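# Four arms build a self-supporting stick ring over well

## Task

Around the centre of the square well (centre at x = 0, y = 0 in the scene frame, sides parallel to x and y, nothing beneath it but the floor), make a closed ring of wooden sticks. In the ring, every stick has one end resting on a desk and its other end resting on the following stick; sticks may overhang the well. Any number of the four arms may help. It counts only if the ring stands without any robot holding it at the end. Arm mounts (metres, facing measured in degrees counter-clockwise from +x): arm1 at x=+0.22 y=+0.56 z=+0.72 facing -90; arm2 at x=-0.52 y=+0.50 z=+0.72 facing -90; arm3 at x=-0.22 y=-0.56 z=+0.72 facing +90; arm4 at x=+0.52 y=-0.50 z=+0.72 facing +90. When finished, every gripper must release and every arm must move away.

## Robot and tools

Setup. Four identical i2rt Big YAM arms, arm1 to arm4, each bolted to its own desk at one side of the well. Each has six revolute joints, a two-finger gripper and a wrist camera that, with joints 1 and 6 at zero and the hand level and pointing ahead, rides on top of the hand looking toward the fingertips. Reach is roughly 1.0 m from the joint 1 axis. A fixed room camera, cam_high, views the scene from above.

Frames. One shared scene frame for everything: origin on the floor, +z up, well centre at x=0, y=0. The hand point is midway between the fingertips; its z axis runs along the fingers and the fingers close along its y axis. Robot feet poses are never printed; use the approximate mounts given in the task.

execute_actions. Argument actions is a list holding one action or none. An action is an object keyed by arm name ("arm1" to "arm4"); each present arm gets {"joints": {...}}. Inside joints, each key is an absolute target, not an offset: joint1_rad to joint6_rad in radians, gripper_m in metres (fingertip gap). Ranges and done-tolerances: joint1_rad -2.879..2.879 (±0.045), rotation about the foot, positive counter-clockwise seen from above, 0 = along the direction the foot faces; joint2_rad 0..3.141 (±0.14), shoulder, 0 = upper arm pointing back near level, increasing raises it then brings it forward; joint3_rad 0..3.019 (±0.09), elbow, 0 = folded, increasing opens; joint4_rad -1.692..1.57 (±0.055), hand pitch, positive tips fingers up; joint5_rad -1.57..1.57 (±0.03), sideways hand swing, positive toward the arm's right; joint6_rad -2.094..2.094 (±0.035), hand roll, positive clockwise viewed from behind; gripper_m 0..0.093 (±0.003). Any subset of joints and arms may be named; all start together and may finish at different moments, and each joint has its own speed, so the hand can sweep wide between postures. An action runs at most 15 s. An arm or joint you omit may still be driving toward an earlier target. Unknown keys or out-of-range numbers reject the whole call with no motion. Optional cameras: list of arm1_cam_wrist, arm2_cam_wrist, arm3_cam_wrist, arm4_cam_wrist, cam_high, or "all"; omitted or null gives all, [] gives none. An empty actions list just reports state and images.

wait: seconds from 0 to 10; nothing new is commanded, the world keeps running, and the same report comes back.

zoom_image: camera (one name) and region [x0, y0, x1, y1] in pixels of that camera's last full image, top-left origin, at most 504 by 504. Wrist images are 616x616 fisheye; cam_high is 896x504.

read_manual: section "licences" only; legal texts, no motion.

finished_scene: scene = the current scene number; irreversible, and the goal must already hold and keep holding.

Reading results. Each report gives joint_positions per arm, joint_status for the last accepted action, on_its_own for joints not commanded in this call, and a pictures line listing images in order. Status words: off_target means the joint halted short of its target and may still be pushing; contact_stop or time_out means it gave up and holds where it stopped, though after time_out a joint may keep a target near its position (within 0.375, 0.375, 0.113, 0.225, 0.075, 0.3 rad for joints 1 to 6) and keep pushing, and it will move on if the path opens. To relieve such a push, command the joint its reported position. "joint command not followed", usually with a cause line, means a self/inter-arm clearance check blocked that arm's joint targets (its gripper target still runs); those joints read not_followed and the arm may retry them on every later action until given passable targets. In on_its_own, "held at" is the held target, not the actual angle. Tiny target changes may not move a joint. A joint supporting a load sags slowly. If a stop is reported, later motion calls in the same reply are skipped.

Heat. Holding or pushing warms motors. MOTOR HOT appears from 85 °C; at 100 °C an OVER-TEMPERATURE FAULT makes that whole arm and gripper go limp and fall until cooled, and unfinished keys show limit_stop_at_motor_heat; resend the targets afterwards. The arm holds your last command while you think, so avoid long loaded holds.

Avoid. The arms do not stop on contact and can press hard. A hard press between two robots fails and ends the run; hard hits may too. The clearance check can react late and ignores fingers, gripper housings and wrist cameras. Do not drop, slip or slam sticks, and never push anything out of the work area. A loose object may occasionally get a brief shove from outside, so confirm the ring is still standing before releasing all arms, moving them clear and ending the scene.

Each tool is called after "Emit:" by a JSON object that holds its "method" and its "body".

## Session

Emit:
{"method": "execute_actions", "body": {"actions": [], "cameras": ["cam_high"]}}

Scene clock: 0.00 s.
arm1.joint_positions: joint1_rad=-0.423 joint2_rad=+0.639 joint3_rad=+1.404 joint4_rad=-1.267 joint5_rad=-0.013 joint6_rad=-0.337 gripper_m=+0.095
arm1.joint_status: not commanded
arm1.hand: x=+0.1205 y=+0.3310 z=+1.3408 quat_wxyz=(-0.211, -0.626, -0.590, +0.464) (m; scene frame)
arm2.joint_positions: joint1_rad=+0.259 joint2_rad=+0.559 joint3_rad=+1.338 joint4_rad=-1.239 joint5_rad=+0.015 joint6_rad=-0.117 gripper_m=+0.094
arm2.joint_status: not commanded
arm2.hand: x=-0.4668 y=+0.2753 z=+1.2767 quat_wxyz=(-0.395, -0.483, -0.701, +0.347) (m; scene frame)
arm3.joint_positions: joint1_rad=-0.353 joint2_rad=+0.514 joint3_rad=+1.350 joint4_rad=-1.510 joint5_rad=-0.104 joint6_rad=-0.221 gripper_m=+0.094
arm3.joint_status: not commanded
arm3.hand: x=-0.1707 y=-0.3890 z=+1.3159 quat_wxyz=(-0.353, +0.613, -0.661, -0.251) (m; scene frame)
arm4.joint_positions: joint1_rad=+0.309 joint2_rad=+0.438 joint3_rad=+1.381 joint4_rad=-1.394 joint5_rad=+0.141 joint6_rad=-0.128 gripper_m=+0.094
arm4.joint_status: not commanded
arm4.hand: x=+0.4969 y=-0.3534 z=+1.2815 quat_wxyz=(-0.388, +0.691, -0.483, -0.371) (m; scene frame)
pictures: cam_high
Images, in order (width x height): cam_high 896x504.

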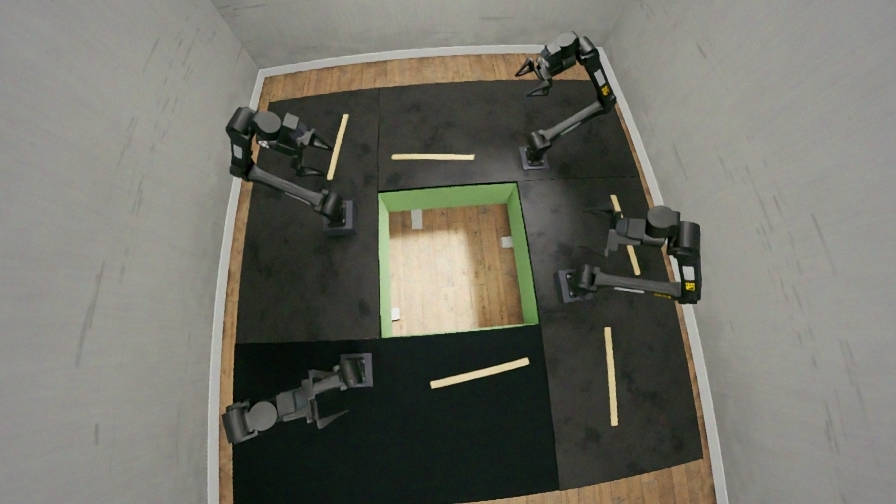

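Emit:
{"method": "zoom_image", "body": {"camera": "cam_high", "region": [300, 90, 540, 210]}}

Emit:
{"method": "zoom_image", "body": {"camera": "cam_high", "region": [400, 310, 640, 440]}}

Region (300, 90, 540, 210) of cam_high's 896x504 image, scaled by 2.100, with more detail than that image has.

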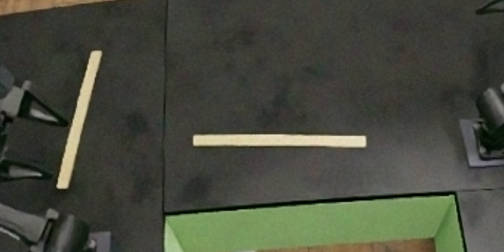

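Region (400, 310, 640, 440) of cam_high's 896x504 image, scaled by 2.100, with more detail than that image has; it fills the top 273 rows of this view, and the rest is white.

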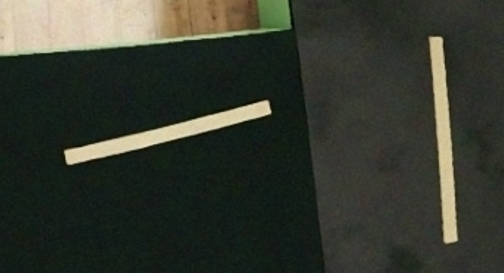

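Emit:
{"method": "execute_actions", "body": {"actions": [{"arm1":{"joints":{"joint1_rad":1.887,"joint2_rad":1.0,"joint3_rad":0.95,"joint4_rad":-1.3,"joint5_rad":0,"joint6_rad":0.44,"gripper_m":0.07}},"arm2":{"joints":{"joint1_rad":-0.095,"joint2_rad":1.861,"joint3_rad":1.296,"joint4_rad":-1.0,"joint5_rad":0,"joint6_rad":0.0,"gripper_m":0.07}},"arm3":{"joints":{"joint1_rad":1.705,"joint2_rad":1.0,"joint3_rad":1.02,"joint4_rad":-1.3,"joint5_rad":0,"joint6_rad":0.3,"gripper_m":0.07}},"arm4":{"joints":{"joint1_rad":-0.115,"joint2_rad":1.872,"joint3_rad":1.36,"joint4_rad":-1.047,"joint5_rad":0,"joint6_rad":-0.27,"gripper_m":0.07}}}], "cameras": ["arm2_cam_wrist","arm4_cam_wrist"]}}

Scene clock: 52.27 s.
arm1.joint_positions: joint1_rad=+1.883 joint2_rad=+1.005 joint3_rad=+0.946 joint4_rad=-1.288 joint5_rad=+0.000 joint6_rad=+0.429 gripper_m=+0.070
arm1.joint_status: all done
arm1.hand: x=+0.5119 y=+0.6617 z=+1.0077 quat_wxyz=(-0.104, -0.048, -0.993, -0.041) (m; scene frame)
arm2.joint_positions: joint1_rad=-0.090 joint2_rad=+1.846 joint3_rad=+1.296 joint4_rad=-1.006 joint5_rad=+0.001 joint6_rad=-0.008 gripper_m=+0.070
arm2.joint_status: all done
arm2.hand: x=-0.5667 y=-0.0173 z=+0.7580 quat_wxyz=(-0.005, -0.735, -0.678, +0.002) (m; scene frame)
arm3.joint_positions: joint1_rad=+1.700 joint2_rad=+1.010 joint3_rad=+1.012 joint4_rad=-1.305 joint5_rad=-0.001 joint6_rad=+0.285 gripper_m=+0.070
arm3.joint_status: all done
arm3.hand: x=-0.5367 y=-0.6033 z=+1.0648 quat_wxyz=(+0.031, +0.988, -0.073, -0.135) (m; scene frame)
arm4.joint_positions: joint1_rad=-0.107 joint2_rad=+1.875 joint3_rad=+1.361 joint4_rad=-1.055 joint5_rad=+0.002 joint6_rad=-0.260 gripper_m=+0.070
arm4.joint_status: all done
arm4.hand: x=+0.5768 y=+0.0295 z=+0.7673 quat_wxyz=(-0.005, +0.760, -0.650, -0.003) (m; scene frame)
pictures: arm2_cam_wrist, arm4_cam_wrist
Images, in order (width x height): arm2_cam_wrist 616x616, arm4_cam_wrist 616x616.

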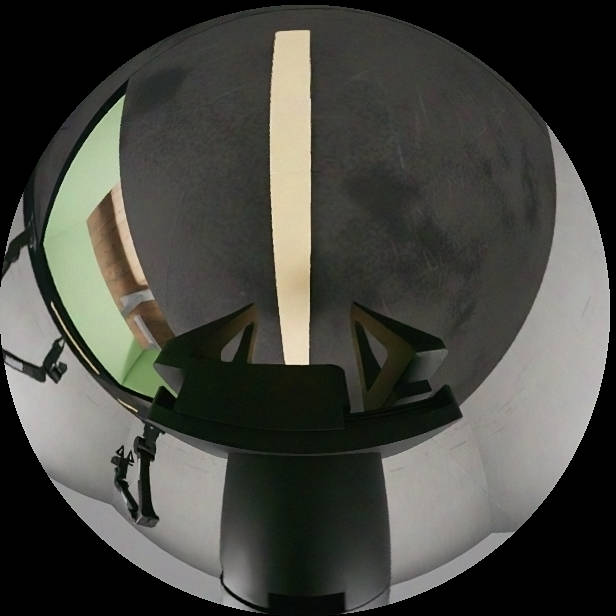

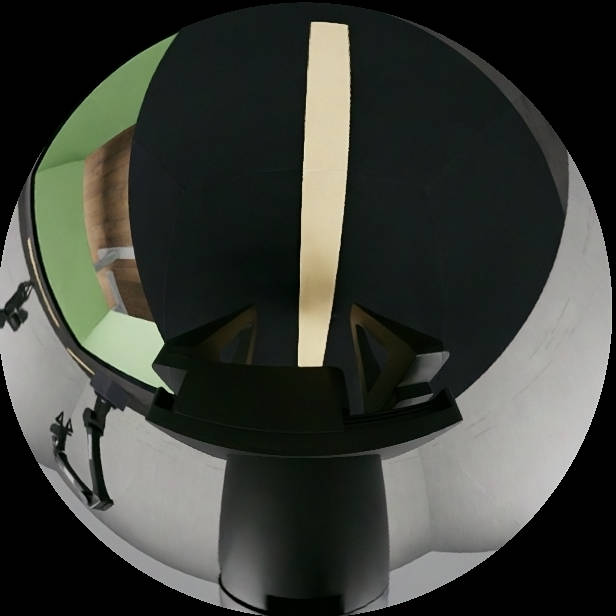

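Emit:
{"method": "execute_actions", "body": {"actions": [{"arm1":{"joints":{"joint2_rad":1.74,"joint4_rad":-0.765}},"arm2":{"joints":{"joint1_rad":-0.058,"joint2_rad":1.918,"joint3_rad":1.257,"joint4_rad":-0.923}},"arm3":{"joints":{"joint2_rad":1.868,"joint4_rad":-0.705}},"arm4":{"joints":{"joint1_rad":-0.138,"joint2_rad":1.925,"joint3_rad":1.324,"joint4_rad":-0.967,"joint6_rad":-0.24}}}], "cameras": ["arm1_cam_wrist","arm2_cam_wrist","arm3_cam_wrist","arm4_cam_wrist"]}}

Scene clock: 65.07 s.
arm1.joint_positions: joint1_rad=+1.883 joint2_rad=+1.741 joint3_rad=+0.946 joint4_rad=-0.778 joint5_rad=+0.000 joint6_rad=+0.430 gripper_m=+0.070
arm1.joint_status: all done
arm1.hand: x=+0.6139 y=+0.6963 z=+0.7571 quat_wxyz=(+0.001, -0.049, -0.999, +0.001) (m; scene frame)
arm2.joint_positions: joint1_rad=-0.064 joint2_rad=+1.897 joint3_rad=+1.264 joint4_rad=-0.934 joint5_rad=+0.001 joint6_rad=-0.008 gripper_m=+0.070
arm2.joint_status: all done
arm2.hand: x=-0.5528 y=-0.0153 z=+0.7225 quat_wxyz=(-0.001, -0.726, -0.688, -0.002) (m; scene frame)
arm3.joint_positions: joint1_rad=+1.700 joint2_rad=+1.866 joint3_rad=+1.012 joint4_rad=-0.716 joint5_rad=-0.001 joint6_rad=+0.285 gripper_m=+0.070
arm3.joint_status: all done
arm3.hand: x=-0.6613 y=-0.6216 z=+0.7539 quat_wxyz=(+0.003, +0.997, -0.074, -0.004) (m; scene frame)
arm4.joint_positions: joint1_rad=-0.128 joint2_rad=+1.916 joint3_rad=+1.334 joint4_rad=-0.981 joint5_rad=+0.000 joint6_rad=-0.250 gripper_m=+0.070
arm4.joint_status: all done
arm4.hand: x=+0.5877 y=+0.0307 z=+0.7379 quat_wxyz=(-0.007, +0.749, -0.662, -0.005) (m; scene frame)
pictures: arm1_cam_wrist, arm2_cam_wrist, arm3_cam_wrist, arm4_cam_wrist
Images, in order (width x height): arm1_cam_wrist 616x616, arm2_cam_wrist 616x616, arm3_cam_wrist 616x616, arm4_cam_wrist 616x616.

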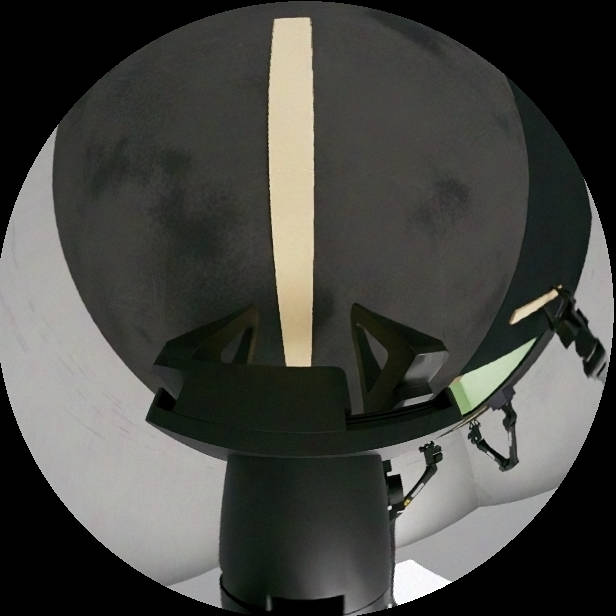

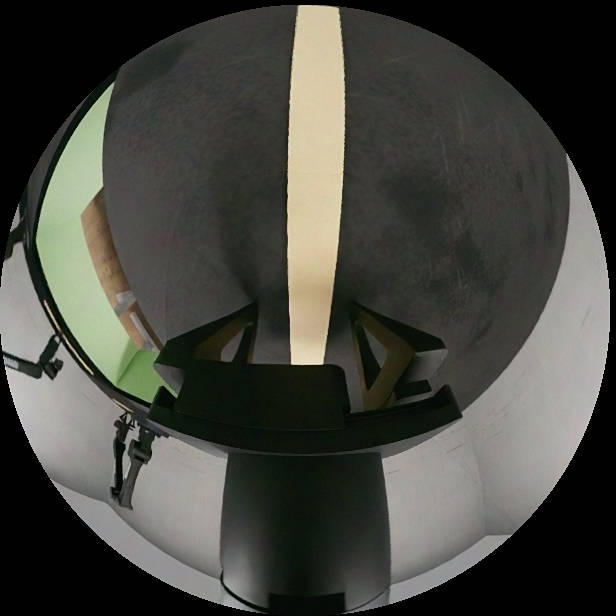

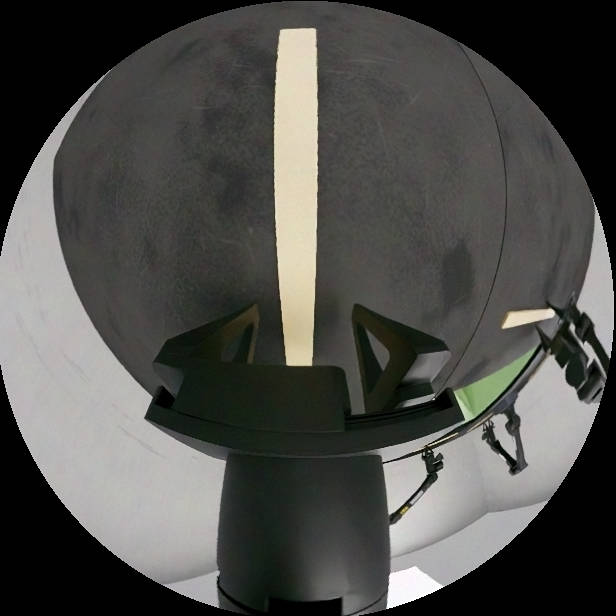

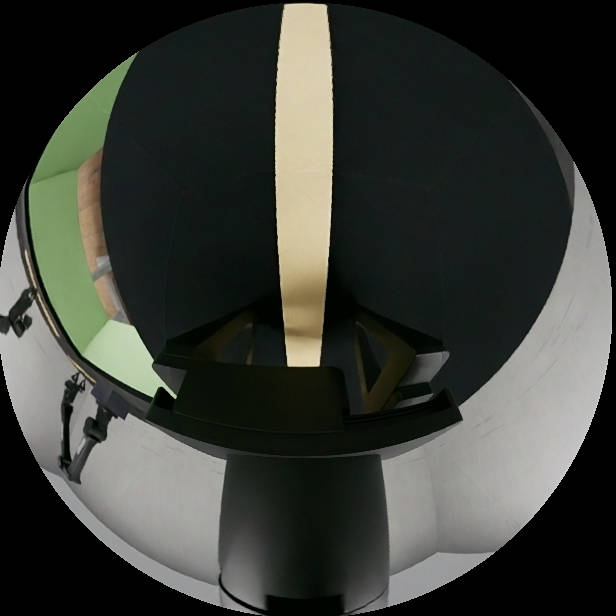

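Emit:
{"method": "execute_actions", "body": {"actions": [{"arm1":{"joints":{"joint1_rad":1.915,"joint2_rad":1.822,"joint4_rad":-0.695}},"arm2":{"joints":{"joint2_rad":1.932}},"arm3":{"joints":{"joint1_rad":1.722,"joint2_rad":1.945,"joint4_rad":-0.639}},"arm4":{"joints":{"joint2_rad":1.935}}}], "cameras": ["arm1_cam_wrist","arm3_cam_wrist"]}}

Scene clock: 73.57 s.
arm1.joint_positions: joint1_rad=+1.908 joint2_rad=+1.810 joint3_rad=+0.947 joint4_rad=-0.705 joint5_rad=+0.000 joint6_rad=+0.430 gripper_m=+0.070
arm1.joint_status: all done
arm1.hand: x=+0.6167 y=+0.7083 z=+0.7294 quat_wxyz=(-0.001, -0.037, -0.999, +0.001) (m; scene frame)
arm2.joint_positions: joint1_rad=-0.064 joint2_rad=+1.897 joint3_rad=+1.264 joint4_rad=-0.934 joint5_rad=+0.001 joint6_rad=-0.008 gripper_m=+0.070
arm2.joint_status: all done
arm2.hand: x=-0.5528 y=-0.0153 z=+0.7225 quat_wxyz=(-0.001, -0.726, -0.688, -0.002) (m; scene frame)
arm3.joint_positions: joint1_rad=+1.714 joint2_rad=+1.932 joint3_rad=+1.012 joint4_rad=-0.648 joint5_rad=+0.001 joint6_rad=+0.286 gripper_m=+0.070
arm3.joint_status: all done
arm3.hand: x=-0.6637 y=-0.6283 z=+0.7257 quat_wxyz=(+0.002, +0.998, -0.067, -0.005) (m; scene frame)
arm4.joint_positions: joint1_rad=-0.128 joint2_rad=+1.916 joint3_rad=+1.334 joint4_rad=-0.981 joint5_rad=+0.000 joint6_rad=-0.250 gripper_m=+0.070
arm4.joint_status: all done
arm4.hand: x=+0.5877 y=+0.0307 z=+0.7379 quat_wxyz=(-0.007, +0.749, -0.662, -0.005) (m; scene frame)
pictures: arm1_cam_wrist, arm3_cam_wrist
Images, in order (width x height): arm1_cam_wrist 616x616, arm3_cam_wrist 616x616.

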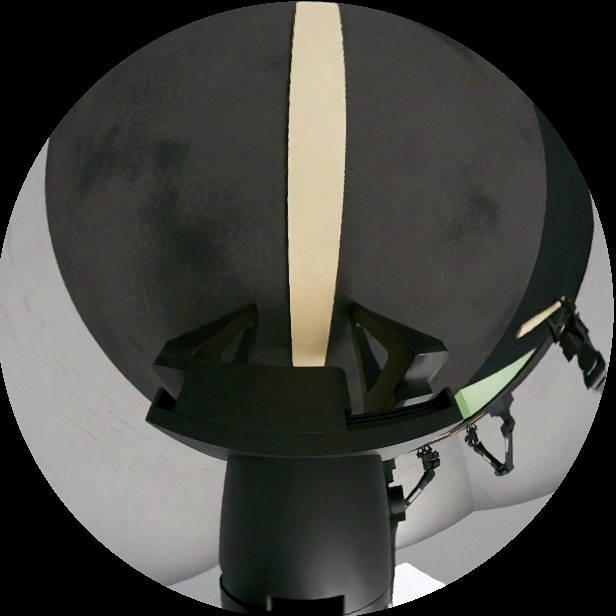

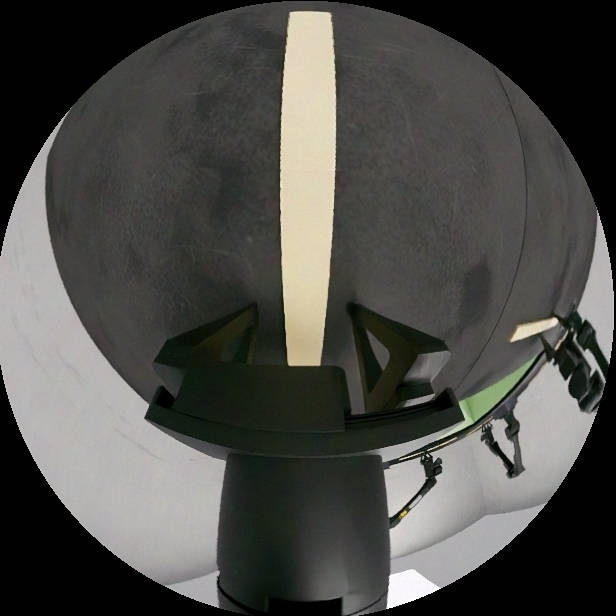

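Emit:
{"method": "execute_actions", "body": {"actions": [], "cameras": ["cam_high"]}}

Scene clock: 102.13 s.
arm1.joint_positions: joint1_rad=+1.908 joint2_rad=+1.810 joint3_rad=+0.947 joint4_rad=-0.705 joint5_rad=+0.000 joint6_rad=+0.430 gripper_m=+0.070
arm1.joint_status: all done
arm1.hand: x=+0.6167 y=+0.7083 z=+0.7294 quat_wxyz=(-0.001, -0.037, -0.999, +0.001) (m; scene frame)
arm2.joint_positions: joint1_rad=-0.064 joint2_rad=+1.897 joint3_rad=+1.264 joint4_rad=-0.934 joint5_rad=+0.001 joint6_rad=-0.008 gripper_m=+0.070
arm2.joint_status: all done
arm2.hand: x=-0.5528 y=-0.0153 z=+0.7225 quat_wxyz=(-0.001, -0.726, -0.688, -0.002) (m; scene frame)
arm3.joint_positions: joint1_rad=+1.714 joint2_rad=+1.932 joint3_rad=+1.012 joint4_rad=-0.648 joint5_rad=+0.001 joint6_rad=+0.286 gripper_m=+0.070
arm3.joint_status: all done
arm3.hand: x=-0.6637 y=-0.6283 z=+0.7257 quat_wxyz=(+0.002, +0.998, -0.067, -0.005) (m; scene frame)
arm4.joint_positions: joint1_rad=-0.128 joint2_rad=+1.916 joint3_rad=+1.334 joint4_rad=-0.981 joint5_rad=+0.000 joint6_rad=-0.250 gripper_m=+0.070
arm4.joint_status: all done
arm4.hand: x=+0.5877 y=+0.0307 z=+0.7379 quat_wxyz=(-0.007, +0.749, -0.662, -0.005) (m; scene frame)
pictures: cam_high
Images, in order (width x height): cam_high 896x504.

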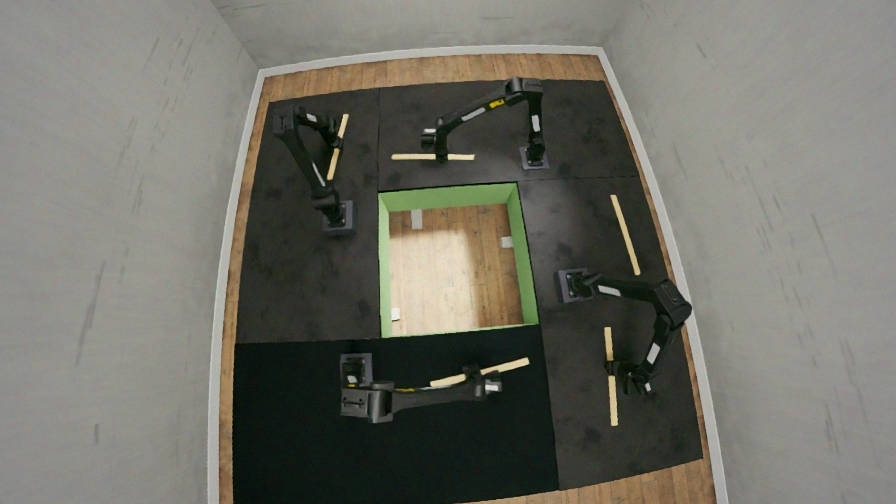

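Emit:
{"method": "execute_actions", "body": {"actions": [{"arm1":{"joints":{"gripper_m":0.0}},"arm2":{"joints":{"gripper_m":0.0}},"arm3":{"joints":{"gripper_m":0.0}},"arm4":{"joints":{"gripper_m":0.0}}}], "cameras": []}}

Scene clock: 106.60 s.
arm1.joint_positions: joint1_rad=+1.908 joint2_rad=+1.810 joint3_rad=+0.947 joint4_rad=-0.705 joint5_rad=+0.001 joint6_rad=+0.431 gripper_m=+0.028
arm1.joint_status: gripper_m off_target (ended at +0.028, target +0.000)
arm1.hand: x=+0.6167 y=+0.7082 z=+0.7294 quat_wxyz=(-0.002, -0.037, -0.999, +0.001) (m; scene frame)
arm2.joint_positions: joint1_rad=-0.064 joint2_rad=+1.898 joint3_rad=+1.264 joint4_rad=-0.934 joint5_rad=+0.001 joint6_rad=-0.007 gripper_m=+0.027
arm2.joint_status: gripper_m off_target (ended at +0.027, target +0.000)
arm2.hand: x=-0.5527 y=-0.0153 z=+0.7224 quat_wxyz=(-0.001, -0.726, -0.687, -0.002) (m; scene frame)
arm3.joint_positions: joint1_rad=+1.714 joint2_rad=+1.932 joint3_rad=+1.012 joint4_rad=-0.648 joint5_rad=+0.002 joint6_rad=+0.286 gripper_m=+0.027
arm3.joint_status: gripper_m off_target (ended at +0.027, target +0.000)
arm3.hand: x=-0.6637 y=-0.6283 z=+0.7257 quat_wxyz=(+0.002, +0.998, -0.067, -0.006) (m; scene frame)
arm4.joint_positions: joint1_rad=-0.128 joint2_rad=+1.916 joint3_rad=+1.334 joint4_rad=-0.980 joint5_rad=+0.000 joint6_rad=-0.249 gripper_m=+0.027
arm4.joint_status: gripper_m off_target (ended at +0.027, target +0.000)
arm4.hand: x=+0.5877 y=+0.0308 z=+0.7377 quat_wxyz=(-0.007, +0.749, -0.662, -0.005) (m; scene frame)
pictures: none
No camera images: the call's "cameras" was empty. Leave "cameras" out to get every camera's image.

Emit:
{"method": "execute_actions", "body": {"actions": [{"arm1":{"joints":{"joint2_rad":1.349,"joint4_rad":-0.9}},"arm2":{"joints":{"joint2_rad":1.78}},"arm3":{"joints":{"joint2_rad":1.349,"joint4_rad":-0.9}},"arm4":{"joints":{"joint2_rad":1.80}}}], "cameras": []}}

Emit:
{"method": "execute_actions", "body": {"actions": [{"arm1":{"joints":{"joint1_rad":-0.565,"joint3_rad":0.9,"joint4_rad":-1.0,"joint5_rad":-0.134,"joint6_rad":-0.54}},"arm2":{"joints":{"joint1_rad":-0.6,"joint4_rad":-1.0,"joint5_rad":-0.226,"joint6_rad":-1.025}},"arm3":{"joints":{"joint1_rad":-0.525,"joint3_rad":0.9,"joint4_rad":-1.0,"joint5_rad":-0.134,"joint6_rad":-0.5}},"arm4":{"joints":{"joint1_rad":-0.6,"joint4_rad":-1.05,"joint5_rad":-0.226,"joint6_rad":-1.025}}}], "cameras": ["cam_high"]}}

Scene clock: 128.03 s.
arm1.joint_positions: joint1_rad=+1.908 joint2_rad=+1.340 joint3_rad=+0.947 joint4_rad=-0.889 joint5_rad=+0.001 joint6_rad=+0.431 gripper_m=+0.028
arm1.joint_status: all done
arm1.hand: x=+0.6145 y=+0.7078 z=+0.9157 quat_wxyz=(-0.133, -0.037, -0.989, -0.054) (m; scene frame)
arm2.joint_positions: joint1_rad=-0.064 joint2_rad=+1.778 joint3_rad=+1.258 joint4_rad=-0.934 joint5_rad=+0.001 joint6_rad=-0.007 gripper_m=+0.027
arm2.joint_status: all done
arm2.hand: x=-0.5536 y=-0.0255 z=+0.7801 quat_wxyz=(-0.040, -0.725, -0.686, +0.039) (m; scene frame)
arm3.joint_positions: joint1_rad=+1.714 joint2_rad=+1.338 joint3_rad=+1.012 joint4_rad=-0.892 joint5_rad=+0.002 joint6_rad=+0.286 gripper_m=+0.027
arm3.joint_status: all done
arm3.hand: x=-0.6577 y=-0.6265 z=+0.9765 quat_wxyz=(+0.040, +0.981, -0.066, -0.175) (m; scene frame)
arm4.joint_positions: joint1_rad=-0.128 joint2_rad=+1.791 joint3_rad=+1.327 joint4_rad=-0.980 joint5_rad=+0.000 joint6_rad=-0.249 gripper_m=+0.027
arm4.joint_status: all done
arm4.hand: x=+0.5887 y=+0.0383 z=+0.8001 quat_wxyz=(-0.056, +0.747, -0.661, -0.039) (m; scene frame)
pictures: none
No camera images: the call's "cameras" was empty. Leave "cameras" out to get every camera's image.

Scene clock: 130.27 s.
arm1.joint_positions: joint1_rad=-0.565 joint2_rad=+1.345 joint3_rad=+0.903 joint4_rad=-0.988 joint5_rad=-0.133 joint6_rad=-0.529 gripper_m=+0.028
arm1.joint_status: all done
arm1.hand: x=+0.0374 y=+0.2213 z=+0.8938 quat_wxyz=(-0.082, -0.706, -0.701, +0.053) (m; scene frame)
arm2.joint_positions: joint1_rad=-0.607 joint2_rad=+1.778 joint3_rad=+1.258 joint4_rad=-0.990 joint5_rad=-0.222 joint6_rad=-1.016 gripper_m=+0.027
arm2.joint_status: all done
arm2.hand: x=-0.7814 y=+0.0572 z=+0.7823 quat_wxyz=(-0.111, -0.542, -0.832, +0.030) (m; scene frame)
arm3.joint_positions: joint1_rad=-0.524 joint2_rad=+1.348 joint3_rad=+0.900 joint4_rad=-0.995 joint5_rad=-0.133 joint6_rad=-0.485 gripper_m=+0.027
arm3.joint_status: all done
arm3.hand: x=-0.0487 y=-0.2178 z=+0.9149 quat_wxyz=(-0.038, +0.697, -0.712, -0.083) (m; scene frame)
arm4.joint_positions: joint1_rad=-0.609 joint2_rad=+1.791 joint3_rad=+1.327 joint4_rad=-1.038 joint5_rad=-0.222 joint6_rad=-1.015 gripper_m=+0.027
arm4.joint_status: all done
arm4.hand: x=+0.7910 y=-0.0448 z=+0.8023 quat_wxyz=(-0.041, +0.832, -0.542, -0.112) (m; scene frame)
pictures: cam_high
Images, in order (width x height): cam_high 896x504.

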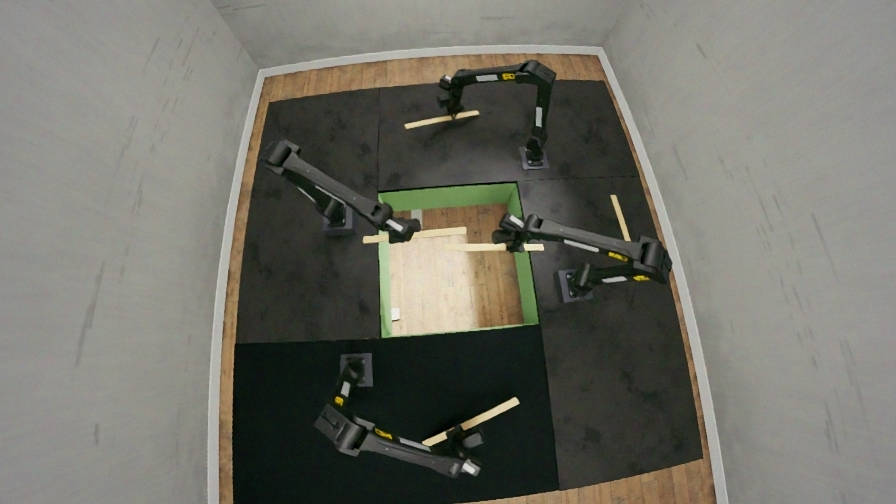

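Emit:
{"method": "execute_actions", "body": {"actions": [{"arm1":{"joints":{"joint1_rad":-0.545,"joint2_rad":1.490,"joint3_rad":0.707,"joint4_rad":-0.535}},"arm2":{"joints":{"joint1_rad":0.15,"joint2_rad":1.666,"joint3_rad":1.34,"joint4_rad":-1.068,"joint5_rad":-0.23}},"arm3":{"joints":{"joint1_rad":-0.505,"joint2_rad":1.562,"joint3_rad":0.68,"joint4_rad":-0.432,"joint6_rad":-0.505}},"arm4":{"joints":{"joint1_rad":0.15,"joint2_rad":1.655,"joint3_rad":1.312,"joint4_rad":-1.09,"joint5_rad":-0.23}}}], "cameras": []}}

Emit:
{"method": "execute_actions", "body": {"actions": [{"arm2":{"joints":{"joint1_rad":0.54}},"arm4":{"joints":{"joint1_rad":0.54}}}], "cameras": ["cam_high"]}}

Emit:
{"method": "zoom_image", "body": {"camera": "cam_high", "region": [350, 160, 570, 360]}}

Scene clock: 145.17 s.
arm1.joint_positions: joint1_rad=-0.556 joint2_rad=+1.502 joint3_rad=+0.694 joint4_rad=-0.553 joint5_rad=-0.133 joint6_rad=-0.530 gripper_m=+0.028
arm1.joint_status: all done
arm1.hand: x=+0.0430 y=+0.2234 z=+0.7818 quat_wxyz=(-0.091, -0.699, -0.704, +0.085) (m; scene frame)
arm2.joint_positions: joint1_rad=+0.161 joint2_rad=+1.672 joint3_rad=+1.310 joint4_rad=-1.058 joint5_rad=-0.230 joint6_rad=-1.019 gripper_m=+0.027
arm2.joint_status: all done
arm2.hand: x=-0.3984 y=-0.0085 z=+0.8541 quat_wxyz=(-0.136, -0.184, -0.973, +0.027) (m; scene frame)
arm3.joint_positions: joint1_rad=-0.515 joint2_rad=+1.572 joint3_rad=+0.668 joint4_rad=-0.446 joint5_rad=-0.133 joint6_rad=-0.491 gripper_m=+0.027
arm3.joint_status: all done
arm3.hand: x=-0.0525 y=-0.2168 z=+0.7785 quat_wxyz=(-0.082, +0.701, -0.702, -0.096) (m; scene frame)
arm4.joint_positions: joint1_rad=+0.158 joint2_rad=+1.650 joint3_rad=+1.315 joint4_rad=-1.078 joint5_rad=-0.230 joint6_rad=-1.017 gripper_m=+0.027
arm4.joint_status: all done
arm4.hand: x=+0.3994 y=+0.0040 z=+0.8679 quat_wxyz=(-0.038, +0.973, -0.185, -0.135) (m; scene frame)
pictures: none
No camera images: the call's "cameras" was empty. Leave "cameras" out to get every camera's image.

Scene clock: 146.47 s.
arm1.joint_positions: joint1_rad=-0.556 joint2_rad=+1.502 joint3_rad=+0.694 joint4_rad=-0.553 joint5_rad=-0.133 joint6_rad=-0.530 gripper_m=+0.028
arm1.joint_status: not commanded
arm1.hand: x=+0.0430 y=+0.2234 z=+0.7818 quat_wxyz=(-0.091, -0.699, -0.704, +0.085) (m; scene frame)
arm2.joint_positions: joint1_rad=+0.546 joint2_rad=+1.672 joint3_rad=+1.310 joint4_rad=-1.058 joint5_rad=-0.230 joint6_rad=-1.019 gripper_m=+0.027
arm2.joint_status: all done
arm2.hand: x=-0.2163 y=+0.0748 z=+0.8555 quat_wxyz=(-0.139, +0.006, -0.990, +0.001) (m; scene frame)
arm3.joint_positions: joint1_rad=-0.515 joint2_rad=+1.572 joint3_rad=+0.668 joint4_rad=-0.446 joint5_rad=-0.133 joint6_rad=-0.491 gripper_m=+0.027
arm3.joint_status: not commanded
arm3.hand: x=-0.0525 y=-0.2168 z=+0.7785 quat_wxyz=(-0.082, +0.701, -0.702, -0.096) (m; scene frame)
arm4.joint_positions: joint1_rad=+0.551 joint2_rad=+1.650 joint3_rad=+1.315 joint4_rad=-1.078 joint5_rad=-0.231 joint6_rad=-1.017 gripper_m=+0.027
arm4.joint_status: all done
arm4.hand: x=+0.2151 y=-0.0806 z=+0.8671 quat_wxyz=(-0.011, +0.990, +0.009, -0.139) (m; scene frame)
pictures: cam_high
Images, in order (width x height): cam_high 896x504.

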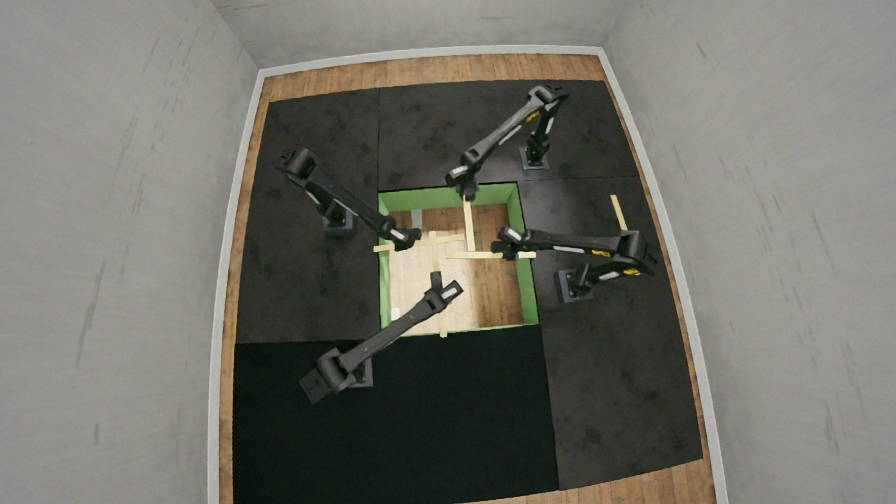

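Region (350, 160, 570, 360) of cam_high's 896x504 image, scaled by 2.291, with more detail than that image has; it fills the top 458 rows of this view, and the rest is white.

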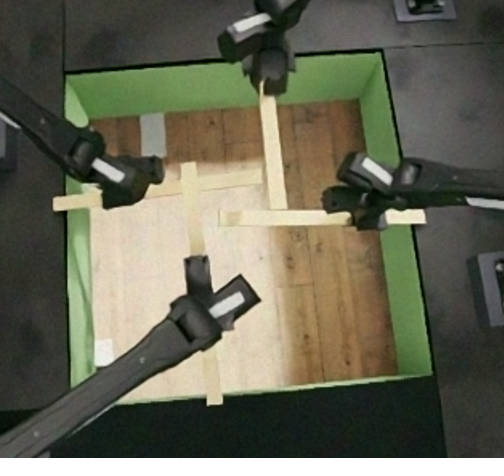

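Emit:
{"method": "execute_actions", "body": {"actions": [{"arm2":{"joints":{"joint2_rad":1.748,"joint3_rad":1.175,"joint4_rad":-0.842}},"arm4":{"joints":{"joint1_rad":0.525,"joint2_rad":1.742,"joint3_rad":1.238,"joint4_rad":-0.915,"joint6_rad":-1.04}}}], "cameras": ["cam_high","arm1_cam_wrist","arm3_cam_wrist"]}}

Emit:
{"method": "zoom_image", "body": {"camera": "cam_high", "region": [350, 160, 570, 360]}}

Scene clock: 165.90 s.
arm1.joint_positions: joint1_rad=-0.556 joint2_rad=+1.502 joint3_rad=+0.694 joint4_rad=-0.553 joint5_rad=-0.133 joint6_rad=-0.530 gripper_m=+0.028
arm1.joint_status: not commanded
arm1.hand: x=+0.0430 y=+0.2234 z=+0.7818 quat_wxyz=(-0.091, -0.699, -0.704, +0.085) (m; scene frame)
arm2.joint_positions: joint1_rad=+0.546 joint2_rad=+1.745 joint3_rad=+1.171 joint4_rad=-0.855 joint5_rad=-0.230 joint6_rad=-1.019 gripper_m=+0.027
arm2.joint_status: all done
arm2.hand: x=-0.2219 y=+0.0851 z=+0.7746 quat_wxyz=(-0.137, +0.006, -0.991, -0.002) (m; scene frame)
arm3.joint_positions: joint1_rad=-0.515 joint2_rad=+1.572 joint3_rad=+0.668 joint4_rad=-0.446 joint5_rad=-0.133 joint6_rad=-0.491 gripper_m=+0.027
arm3.joint_status: not commanded
arm3.hand: x=-0.0525 y=-0.2168 z=+0.7785 quat_wxyz=(-0.082, +0.701, -0.702, -0.096) (m; scene frame)
arm4.joint_positions: joint1_rad=+0.538 joint2_rad=+1.757 joint3_rad=+1.240 joint4_rad=-0.931 joint5_rad=-0.231 joint6_rad=-1.030 gripper_m=+0.027
arm4.joint_status: all done
arm4.hand: x=+0.2195 y=-0.0742 z=+0.7901 quat_wxyz=(+0.002, +0.992, +0.007, -0.130) (m; scene frame)
pictures: arm1_cam_wrist, arm3_cam_wrist, cam_high
Images, in order (width x height): arm1_cam_wrist 616x616, arm3_cam_wrist 616x616, cam_high 896x504.

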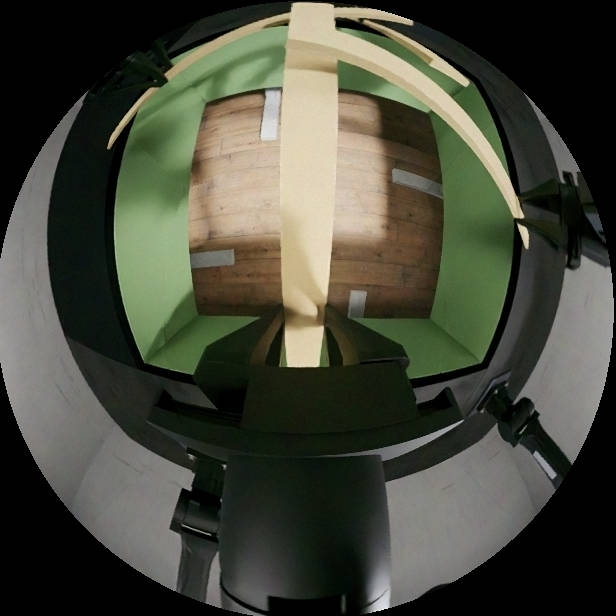

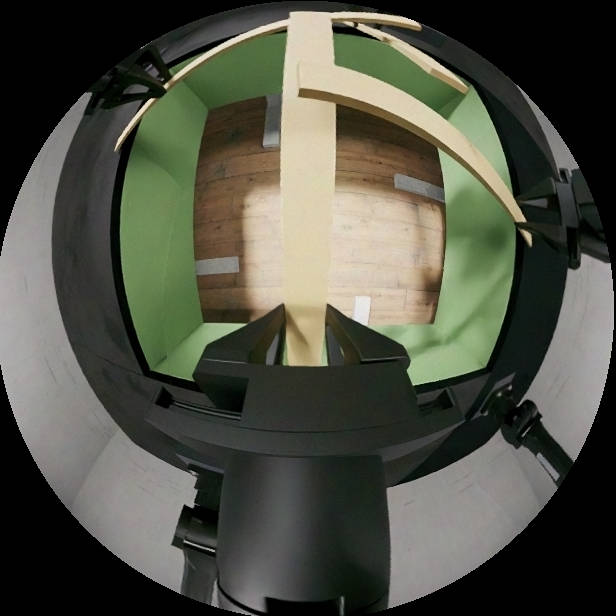

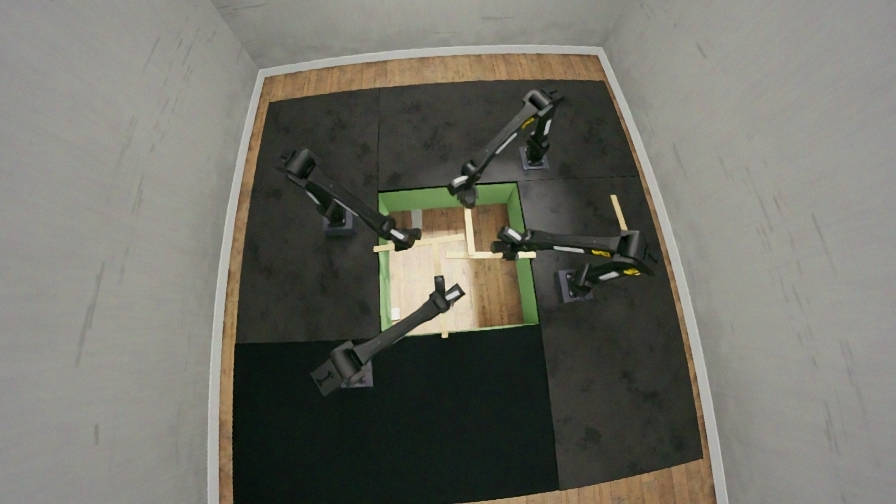

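Region (350, 160, 570, 360) of cam_high's 896x504 image, scaled by 2.291, with more detail than that image has; it fills the top 458 rows of this view, and the rest is white.

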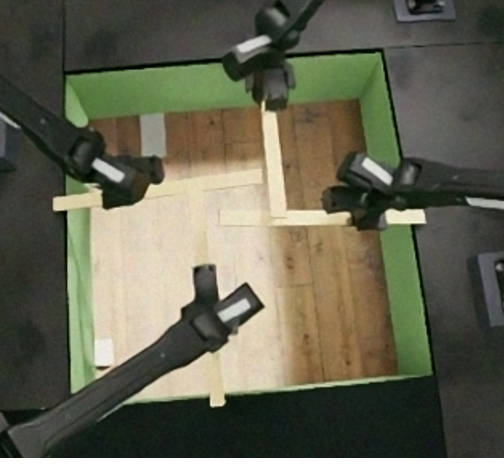

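Emit:
{"method": "execute_actions", "body": {"actions": [], "cameras": ["arm2_cam_wrist","arm4_cam_wrist"]}}

Scene clock: 182.97 s.
arm1.joint_positions: joint1_rad=-0.556 joint2_rad=+1.502 joint3_rad=+0.694 joint4_rad=-0.553 joint5_rad=-0.133 joint6_rad=-0.530 gripper_m=+0.028
arm1.joint_status: not commanded
arm1.hand: x=+0.0430 y=+0.2234 z=+0.7818 quat_wxyz=(-0.091, -0.699, -0.704, +0.085) (m; scene frame)
arm2.joint_positions: joint1_rad=+0.546 joint2_rad=+1.745 joint3_rad=+1.171 joint4_rad=-0.855 joint5_rad=-0.230 joint6_rad=-1.019 gripper_m=+0.027
arm2.joint_status: all done
arm2.hand: x=-0.2219 y=+0.0851 z=+0.7746 quat_wxyz=(-0.137, +0.006, -0.991, -0.002) (m; scene frame)
arm3.joint_positions: joint1_rad=-0.515 joint2_rad=+1.572 joint3_rad=+0.668 joint4_rad=-0.446 joint5_rad=-0.133 joint6_rad=-0.491 gripper_m=+0.027
arm3.joint_status: not commanded
arm3.hand: x=-0.0525 y=-0.2168 z=+0.7785 quat_wxyz=(-0.082, +0.701, -0.702, -0.096) (m; scene frame)
arm4.joint_positions: joint1_rad=+0.538 joint2_rad=+1.757 joint3_rad=+1.240 joint4_rad=-0.931 joint5_rad=-0.231 joint6_rad=-1.030 gripper_m=+0.027
arm4.joint_status: all done
arm4.hand: x=+0.2195 y=-0.0742 z=+0.7901 quat_wxyz=(+0.002, +0.992, +0.007, -0.130) (m; scene frame)
pictures: arm2_cam_wrist, arm4_cam_wrist
Images, in order (width x height): arm2_cam_wrist 616x616, arm4_cam_wrist 616x616.

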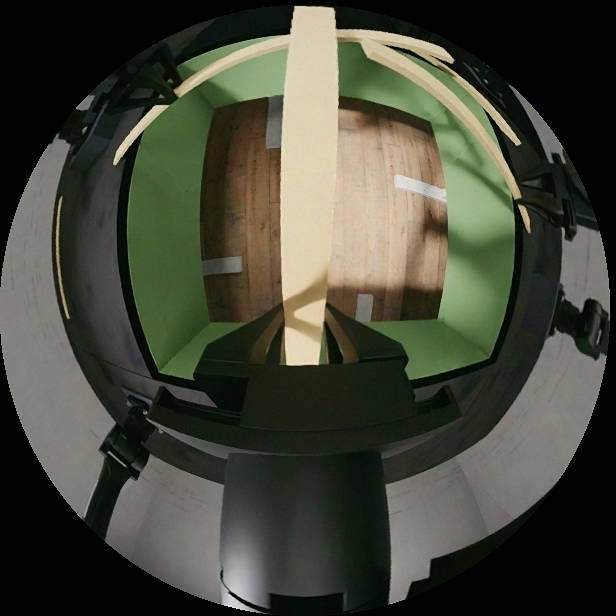

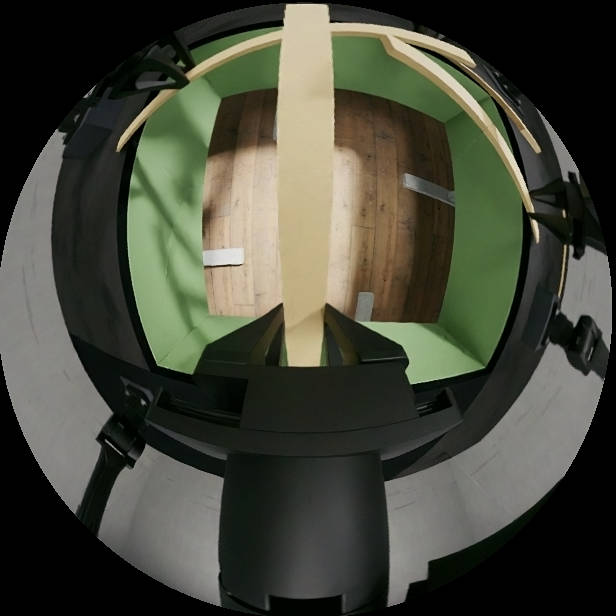

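Emit:
{"method": "execute_actions", "body": {"actions": [{"arm2":{"joints":{"joint1_rad":0.511,"joint2_rad":1.803,"joint3_rad":1.285,"joint4_rad":-0.898,"joint6_rad":-1.043}},"arm4":{"joints":{"joint1_rad":0.502,"joint2_rad":1.795,"joint3_rad":1.338,"joint4_rad":-0.962,"joint6_rad":-1.055}}}], "cameras": []}}

Scene clock: 197.03 s.
arm1.joint_positions: joint1_rad=-0.556 joint2_rad=+1.502 joint3_rad=+0.694 joint4_rad=-0.553 joint5_rad=-0.133 joint6_rad=-0.530 gripper_m=+0.028
arm1.joint_status: not commanded
arm1.hand: x=+0.0430 y=+0.2234 z=+0.7818 quat_wxyz=(-0.091, -0.699, -0.704, +0.085) (m; scene frame)
arm2.joint_positions: joint1_rad=+0.517 joint2_rad=+1.784 joint3_rad=+1.235 joint4_rad=-0.888 joint5_rad=-0.230 joint6_rad=-1.034 gripper_m=+0.027
arm2.joint_status: all done
arm2.hand: x=-0.2258 y=+0.0618 z=+0.7766 quat_wxyz=(-0.135, -0.002, -0.991, -0.003) (m; scene frame)
arm3.joint_positions: joint1_rad=-0.515 joint2_rad=+1.572 joint3_rad=+0.668 joint4_rad=-0.446 joint5_rad=-0.133 joint6_rad=-0.491 gripper_m=+0.027
arm3.joint_status: not commanded
arm3.hand: x=-0.0525 y=-0.2168 z=+0.7785 quat_wxyz=(-0.082, +0.701, -0.702, -0.096) (m; scene frame)
arm4.joint_positions: joint1_rad=+0.511 joint2_rad=+1.788 joint3_rad=+1.281 joint4_rad=-0.950 joint5_rad=-0.231 joint6_rad=-1.045 gripper_m=+0.027
arm4.joint_status: all done
arm4.hand: x=+0.2256 y=-0.0570 z=+0.7890 quat_wxyz=(+0.003, +0.992, +0.001, -0.128) (m; scene frame)
pictures: none
No camera images: the call's "cameras" was empty. Leave "cameras" out to get every camera's image.

Emit:
{"method": "execute_actions", "body": {"actions": [{"arm2":{"joints":{"joint1_rad":0.494,"joint2_rad":1.852,"joint3_rad":1.352,"joint4_rad":-0.913,"joint6_rad":-1.056}},"arm4":{"joints":{"joint1_rad":0.485,"joint2_rad":1.838,"joint3_rad":1.408,"joint4_rad":-0.978,"joint6_rad":-1.06}}}]}}

Emit:
{"method": "zoom_image", "body": {"camera": "cam_high", "region": [350, 160, 570, 360]}}

Scene clock: 204.97 s.
arm1.joint_positions: joint1_rad=-0.556 joint2_rad=+1.502 joint3_rad=+0.694 joint4_rad=-0.553 joint5_rad=-0.133 joint6_rad=-0.530 gripper_m=+0.028
arm1.joint_status: not commanded
arm1.hand: x=+0.0430 y=+0.2234 z=+0.7818 quat_wxyz=(-0.091, -0.699, -0.704, +0.085) (m; scene frame)
arm2.joint_positions: joint1_rad=+0.504 joint2_rad=+1.829 joint3_rad=+1.300 joint4_rad=-0.905 joint5_rad=-0.230 joint6_rad=-1.048 gripper_m=+0.027
arm2.joint_status: all done
arm2.hand: x=-0.2216 y=+0.0401 z=+0.7766 quat_wxyz=(-0.136, -0.001, -0.991, +0.001) (m; scene frame)
arm3.joint_positions: joint1_rad=-0.515 joint2_rad=+1.572 joint3_rad=+0.668 joint4_rad=-0.446 joint5_rad=-0.133 joint6_rad=-0.492 gripper_m=+0.027
arm3.joint_status: not commanded
arm3.hand: x=-0.0525 y=-0.2168 z=+0.7785 quat_wxyz=(-0.082, +0.701, -0.702, -0.096) (m; scene frame)
arm4.joint_positions: joint1_rad=+0.497 joint2_rad=+1.829 joint3_rad=+1.352 joint4_rad=-0.967 joint5_rad=-0.231 joint6_rad=-1.050 gripper_m=+0.027
arm4.joint_status: all done
arm4.hand: x=+0.2208 y=-0.0327 z=+0.7936 quat_wxyz=(-0.004, +0.991, -0.003, -0.131) (m; scene frame)
pictures: arm1_cam_wrist, arm2_cam_wrist, arm3_cam_wrist, arm4_cam_wrist, cam_high
Images, in order (width x height): arm1_cam_wrist 616x616, arm2_cam_wrist 616x616, arm3_cam_wrist 616x616, arm4_cam_wrist 616x616, cam_high 896x504.

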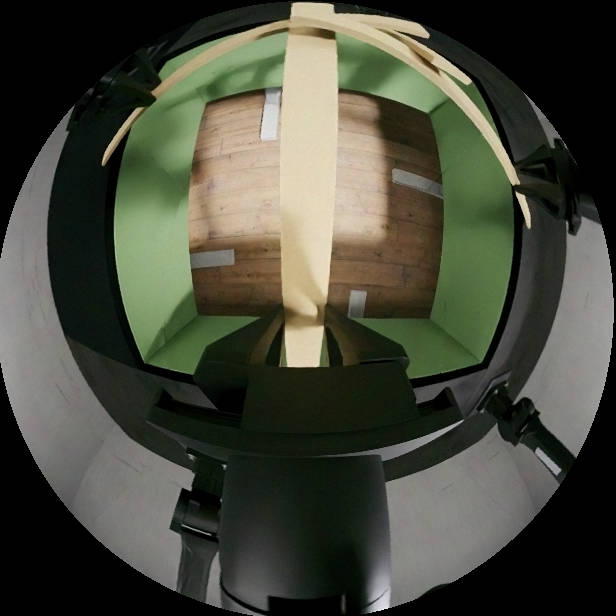

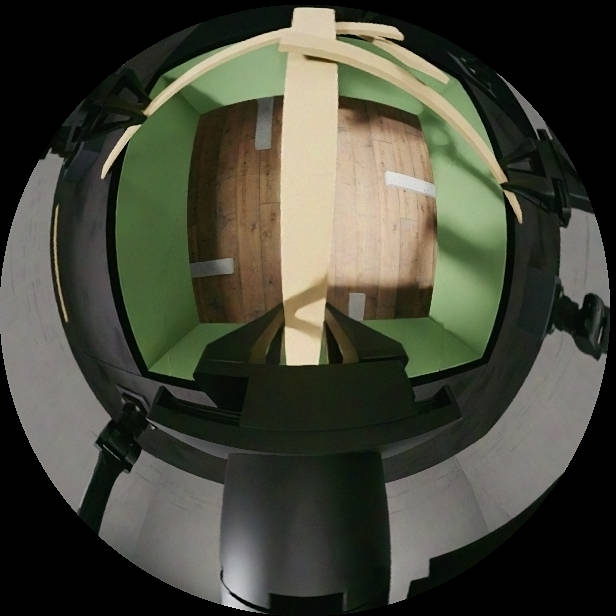

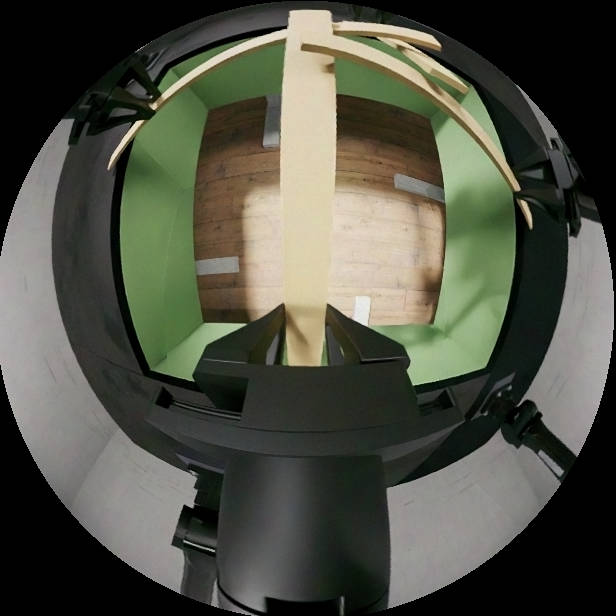

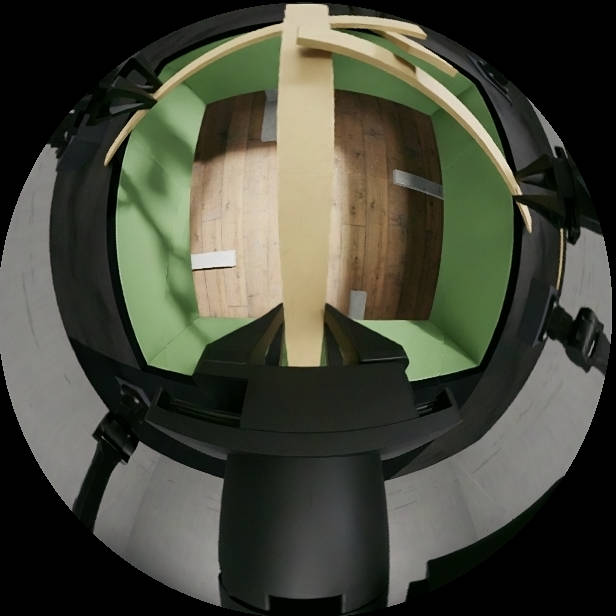

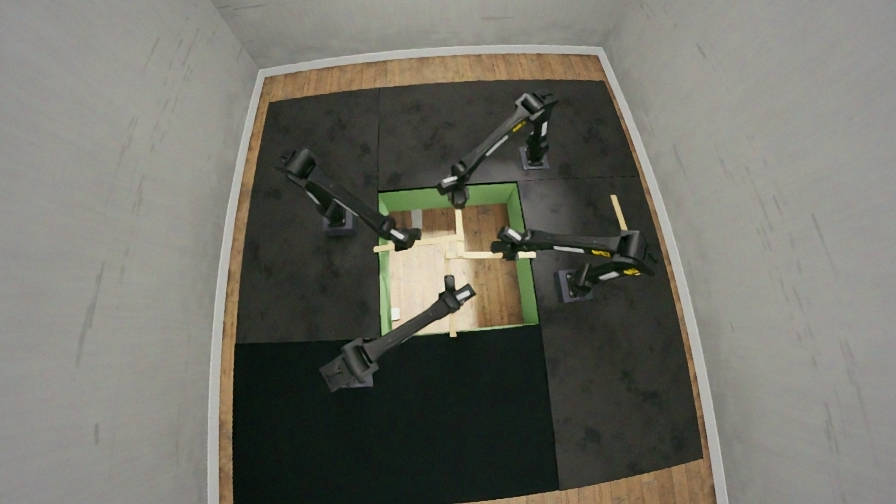

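Region (350, 160, 570, 360) of cam_high's 896x504 image, scaled by 2.291, with more detail than that image has; it fills the top 458 rows of this view, and the rest is white.

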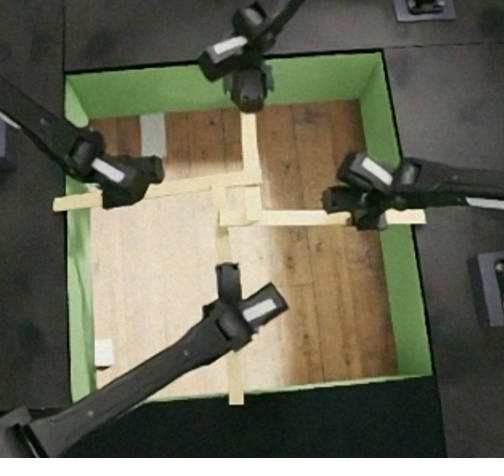

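Emit:
{"method": "execute_actions", "body": {"actions": [{"arm1":{"joints":{"joint1_rad":-0.536,"joint2_rad":1.545,"joint3_rad":0.75,"joint4_rad":-0.572,"joint5_rad":-0.103,"joint6_rad":-0.512}},"arm3":{"joints":{"joint2_rad":1.608,"joint3_rad":0.72,"joint4_rad":-0.472,"joint5_rad":-0.102,"joint6_rad":-0.51}},"arm2":{"joints":{"joint2_rad":1.868,"joint4_rad":-0.925,"joint5_rad":-0.18,"joint6_rad":-1.067}},"arm4":{"joints":{"joint1_rad":0.518,"joint2_rad":1.86,"joint4_rad":-0.983,"joint5_rad":-0.182}}}], "cameras": []}}

Scene clock: 233.47 s.
arm1.joint_positions: joint1_rad=-0.547 joint2_rad=+1.541 joint3_rad=+0.699 joint4_rad=-0.561 joint5_rad=-0.105 joint6_rad=-0.523 gripper_m=+0.028
arm1.joint_status: all done
arm1.hand: x=+0.0443 y=+0.2285 z=+0.7685 quat_wxyz=(-0.073, -0.702, -0.705, +0.067) (m; scene frame)
arm2.joint_positions: joint1_rad=+0.504 joint2_rad=+1.841 joint3_rad=+1.300 joint4_rad=-0.916 joint5_rad=-0.182 joint6_rad=-1.059 gripper_m=+0.027
arm2.joint_status: all done
arm2.hand: x=-0.2304 y=+0.0392 z=+0.7679 quat_wxyz=(-0.109, +0.002, -0.994, +0.003) (m; scene frame)
arm3.joint_positions: joint1_rad=-0.515 joint2_rad=+1.597 joint3_rad=+0.679 joint4_rad=-0.464 joint5_rad=-0.104 joint6_rad=-0.497 gripper_m=+0.027
arm3.joint_status: all done
arm3.hand: x=-0.0495 y=-0.2214 z=+0.7710 quat_wxyz=(-0.071, +0.703, -0.703, -0.078) (m; scene frame)
arm4.joint_positions: joint1_rad=+0.503 joint2_rad=+1.849 joint3_rad=+1.352 joint4_rad=-0.970 joint5_rad=-0.185 joint6_rad=-1.051 gripper_m=+0.027
arm4.joint_status: all done
arm4.hand: x=+0.2256 y=-0.0324 z=+0.7812 quat_wxyz=(-0.004, +0.994, -0.002, -0.106) (m; scene frame)
pictures: none
No camera images: the call's "cameras" was empty. Leave "cameras" out to get every camera's image.


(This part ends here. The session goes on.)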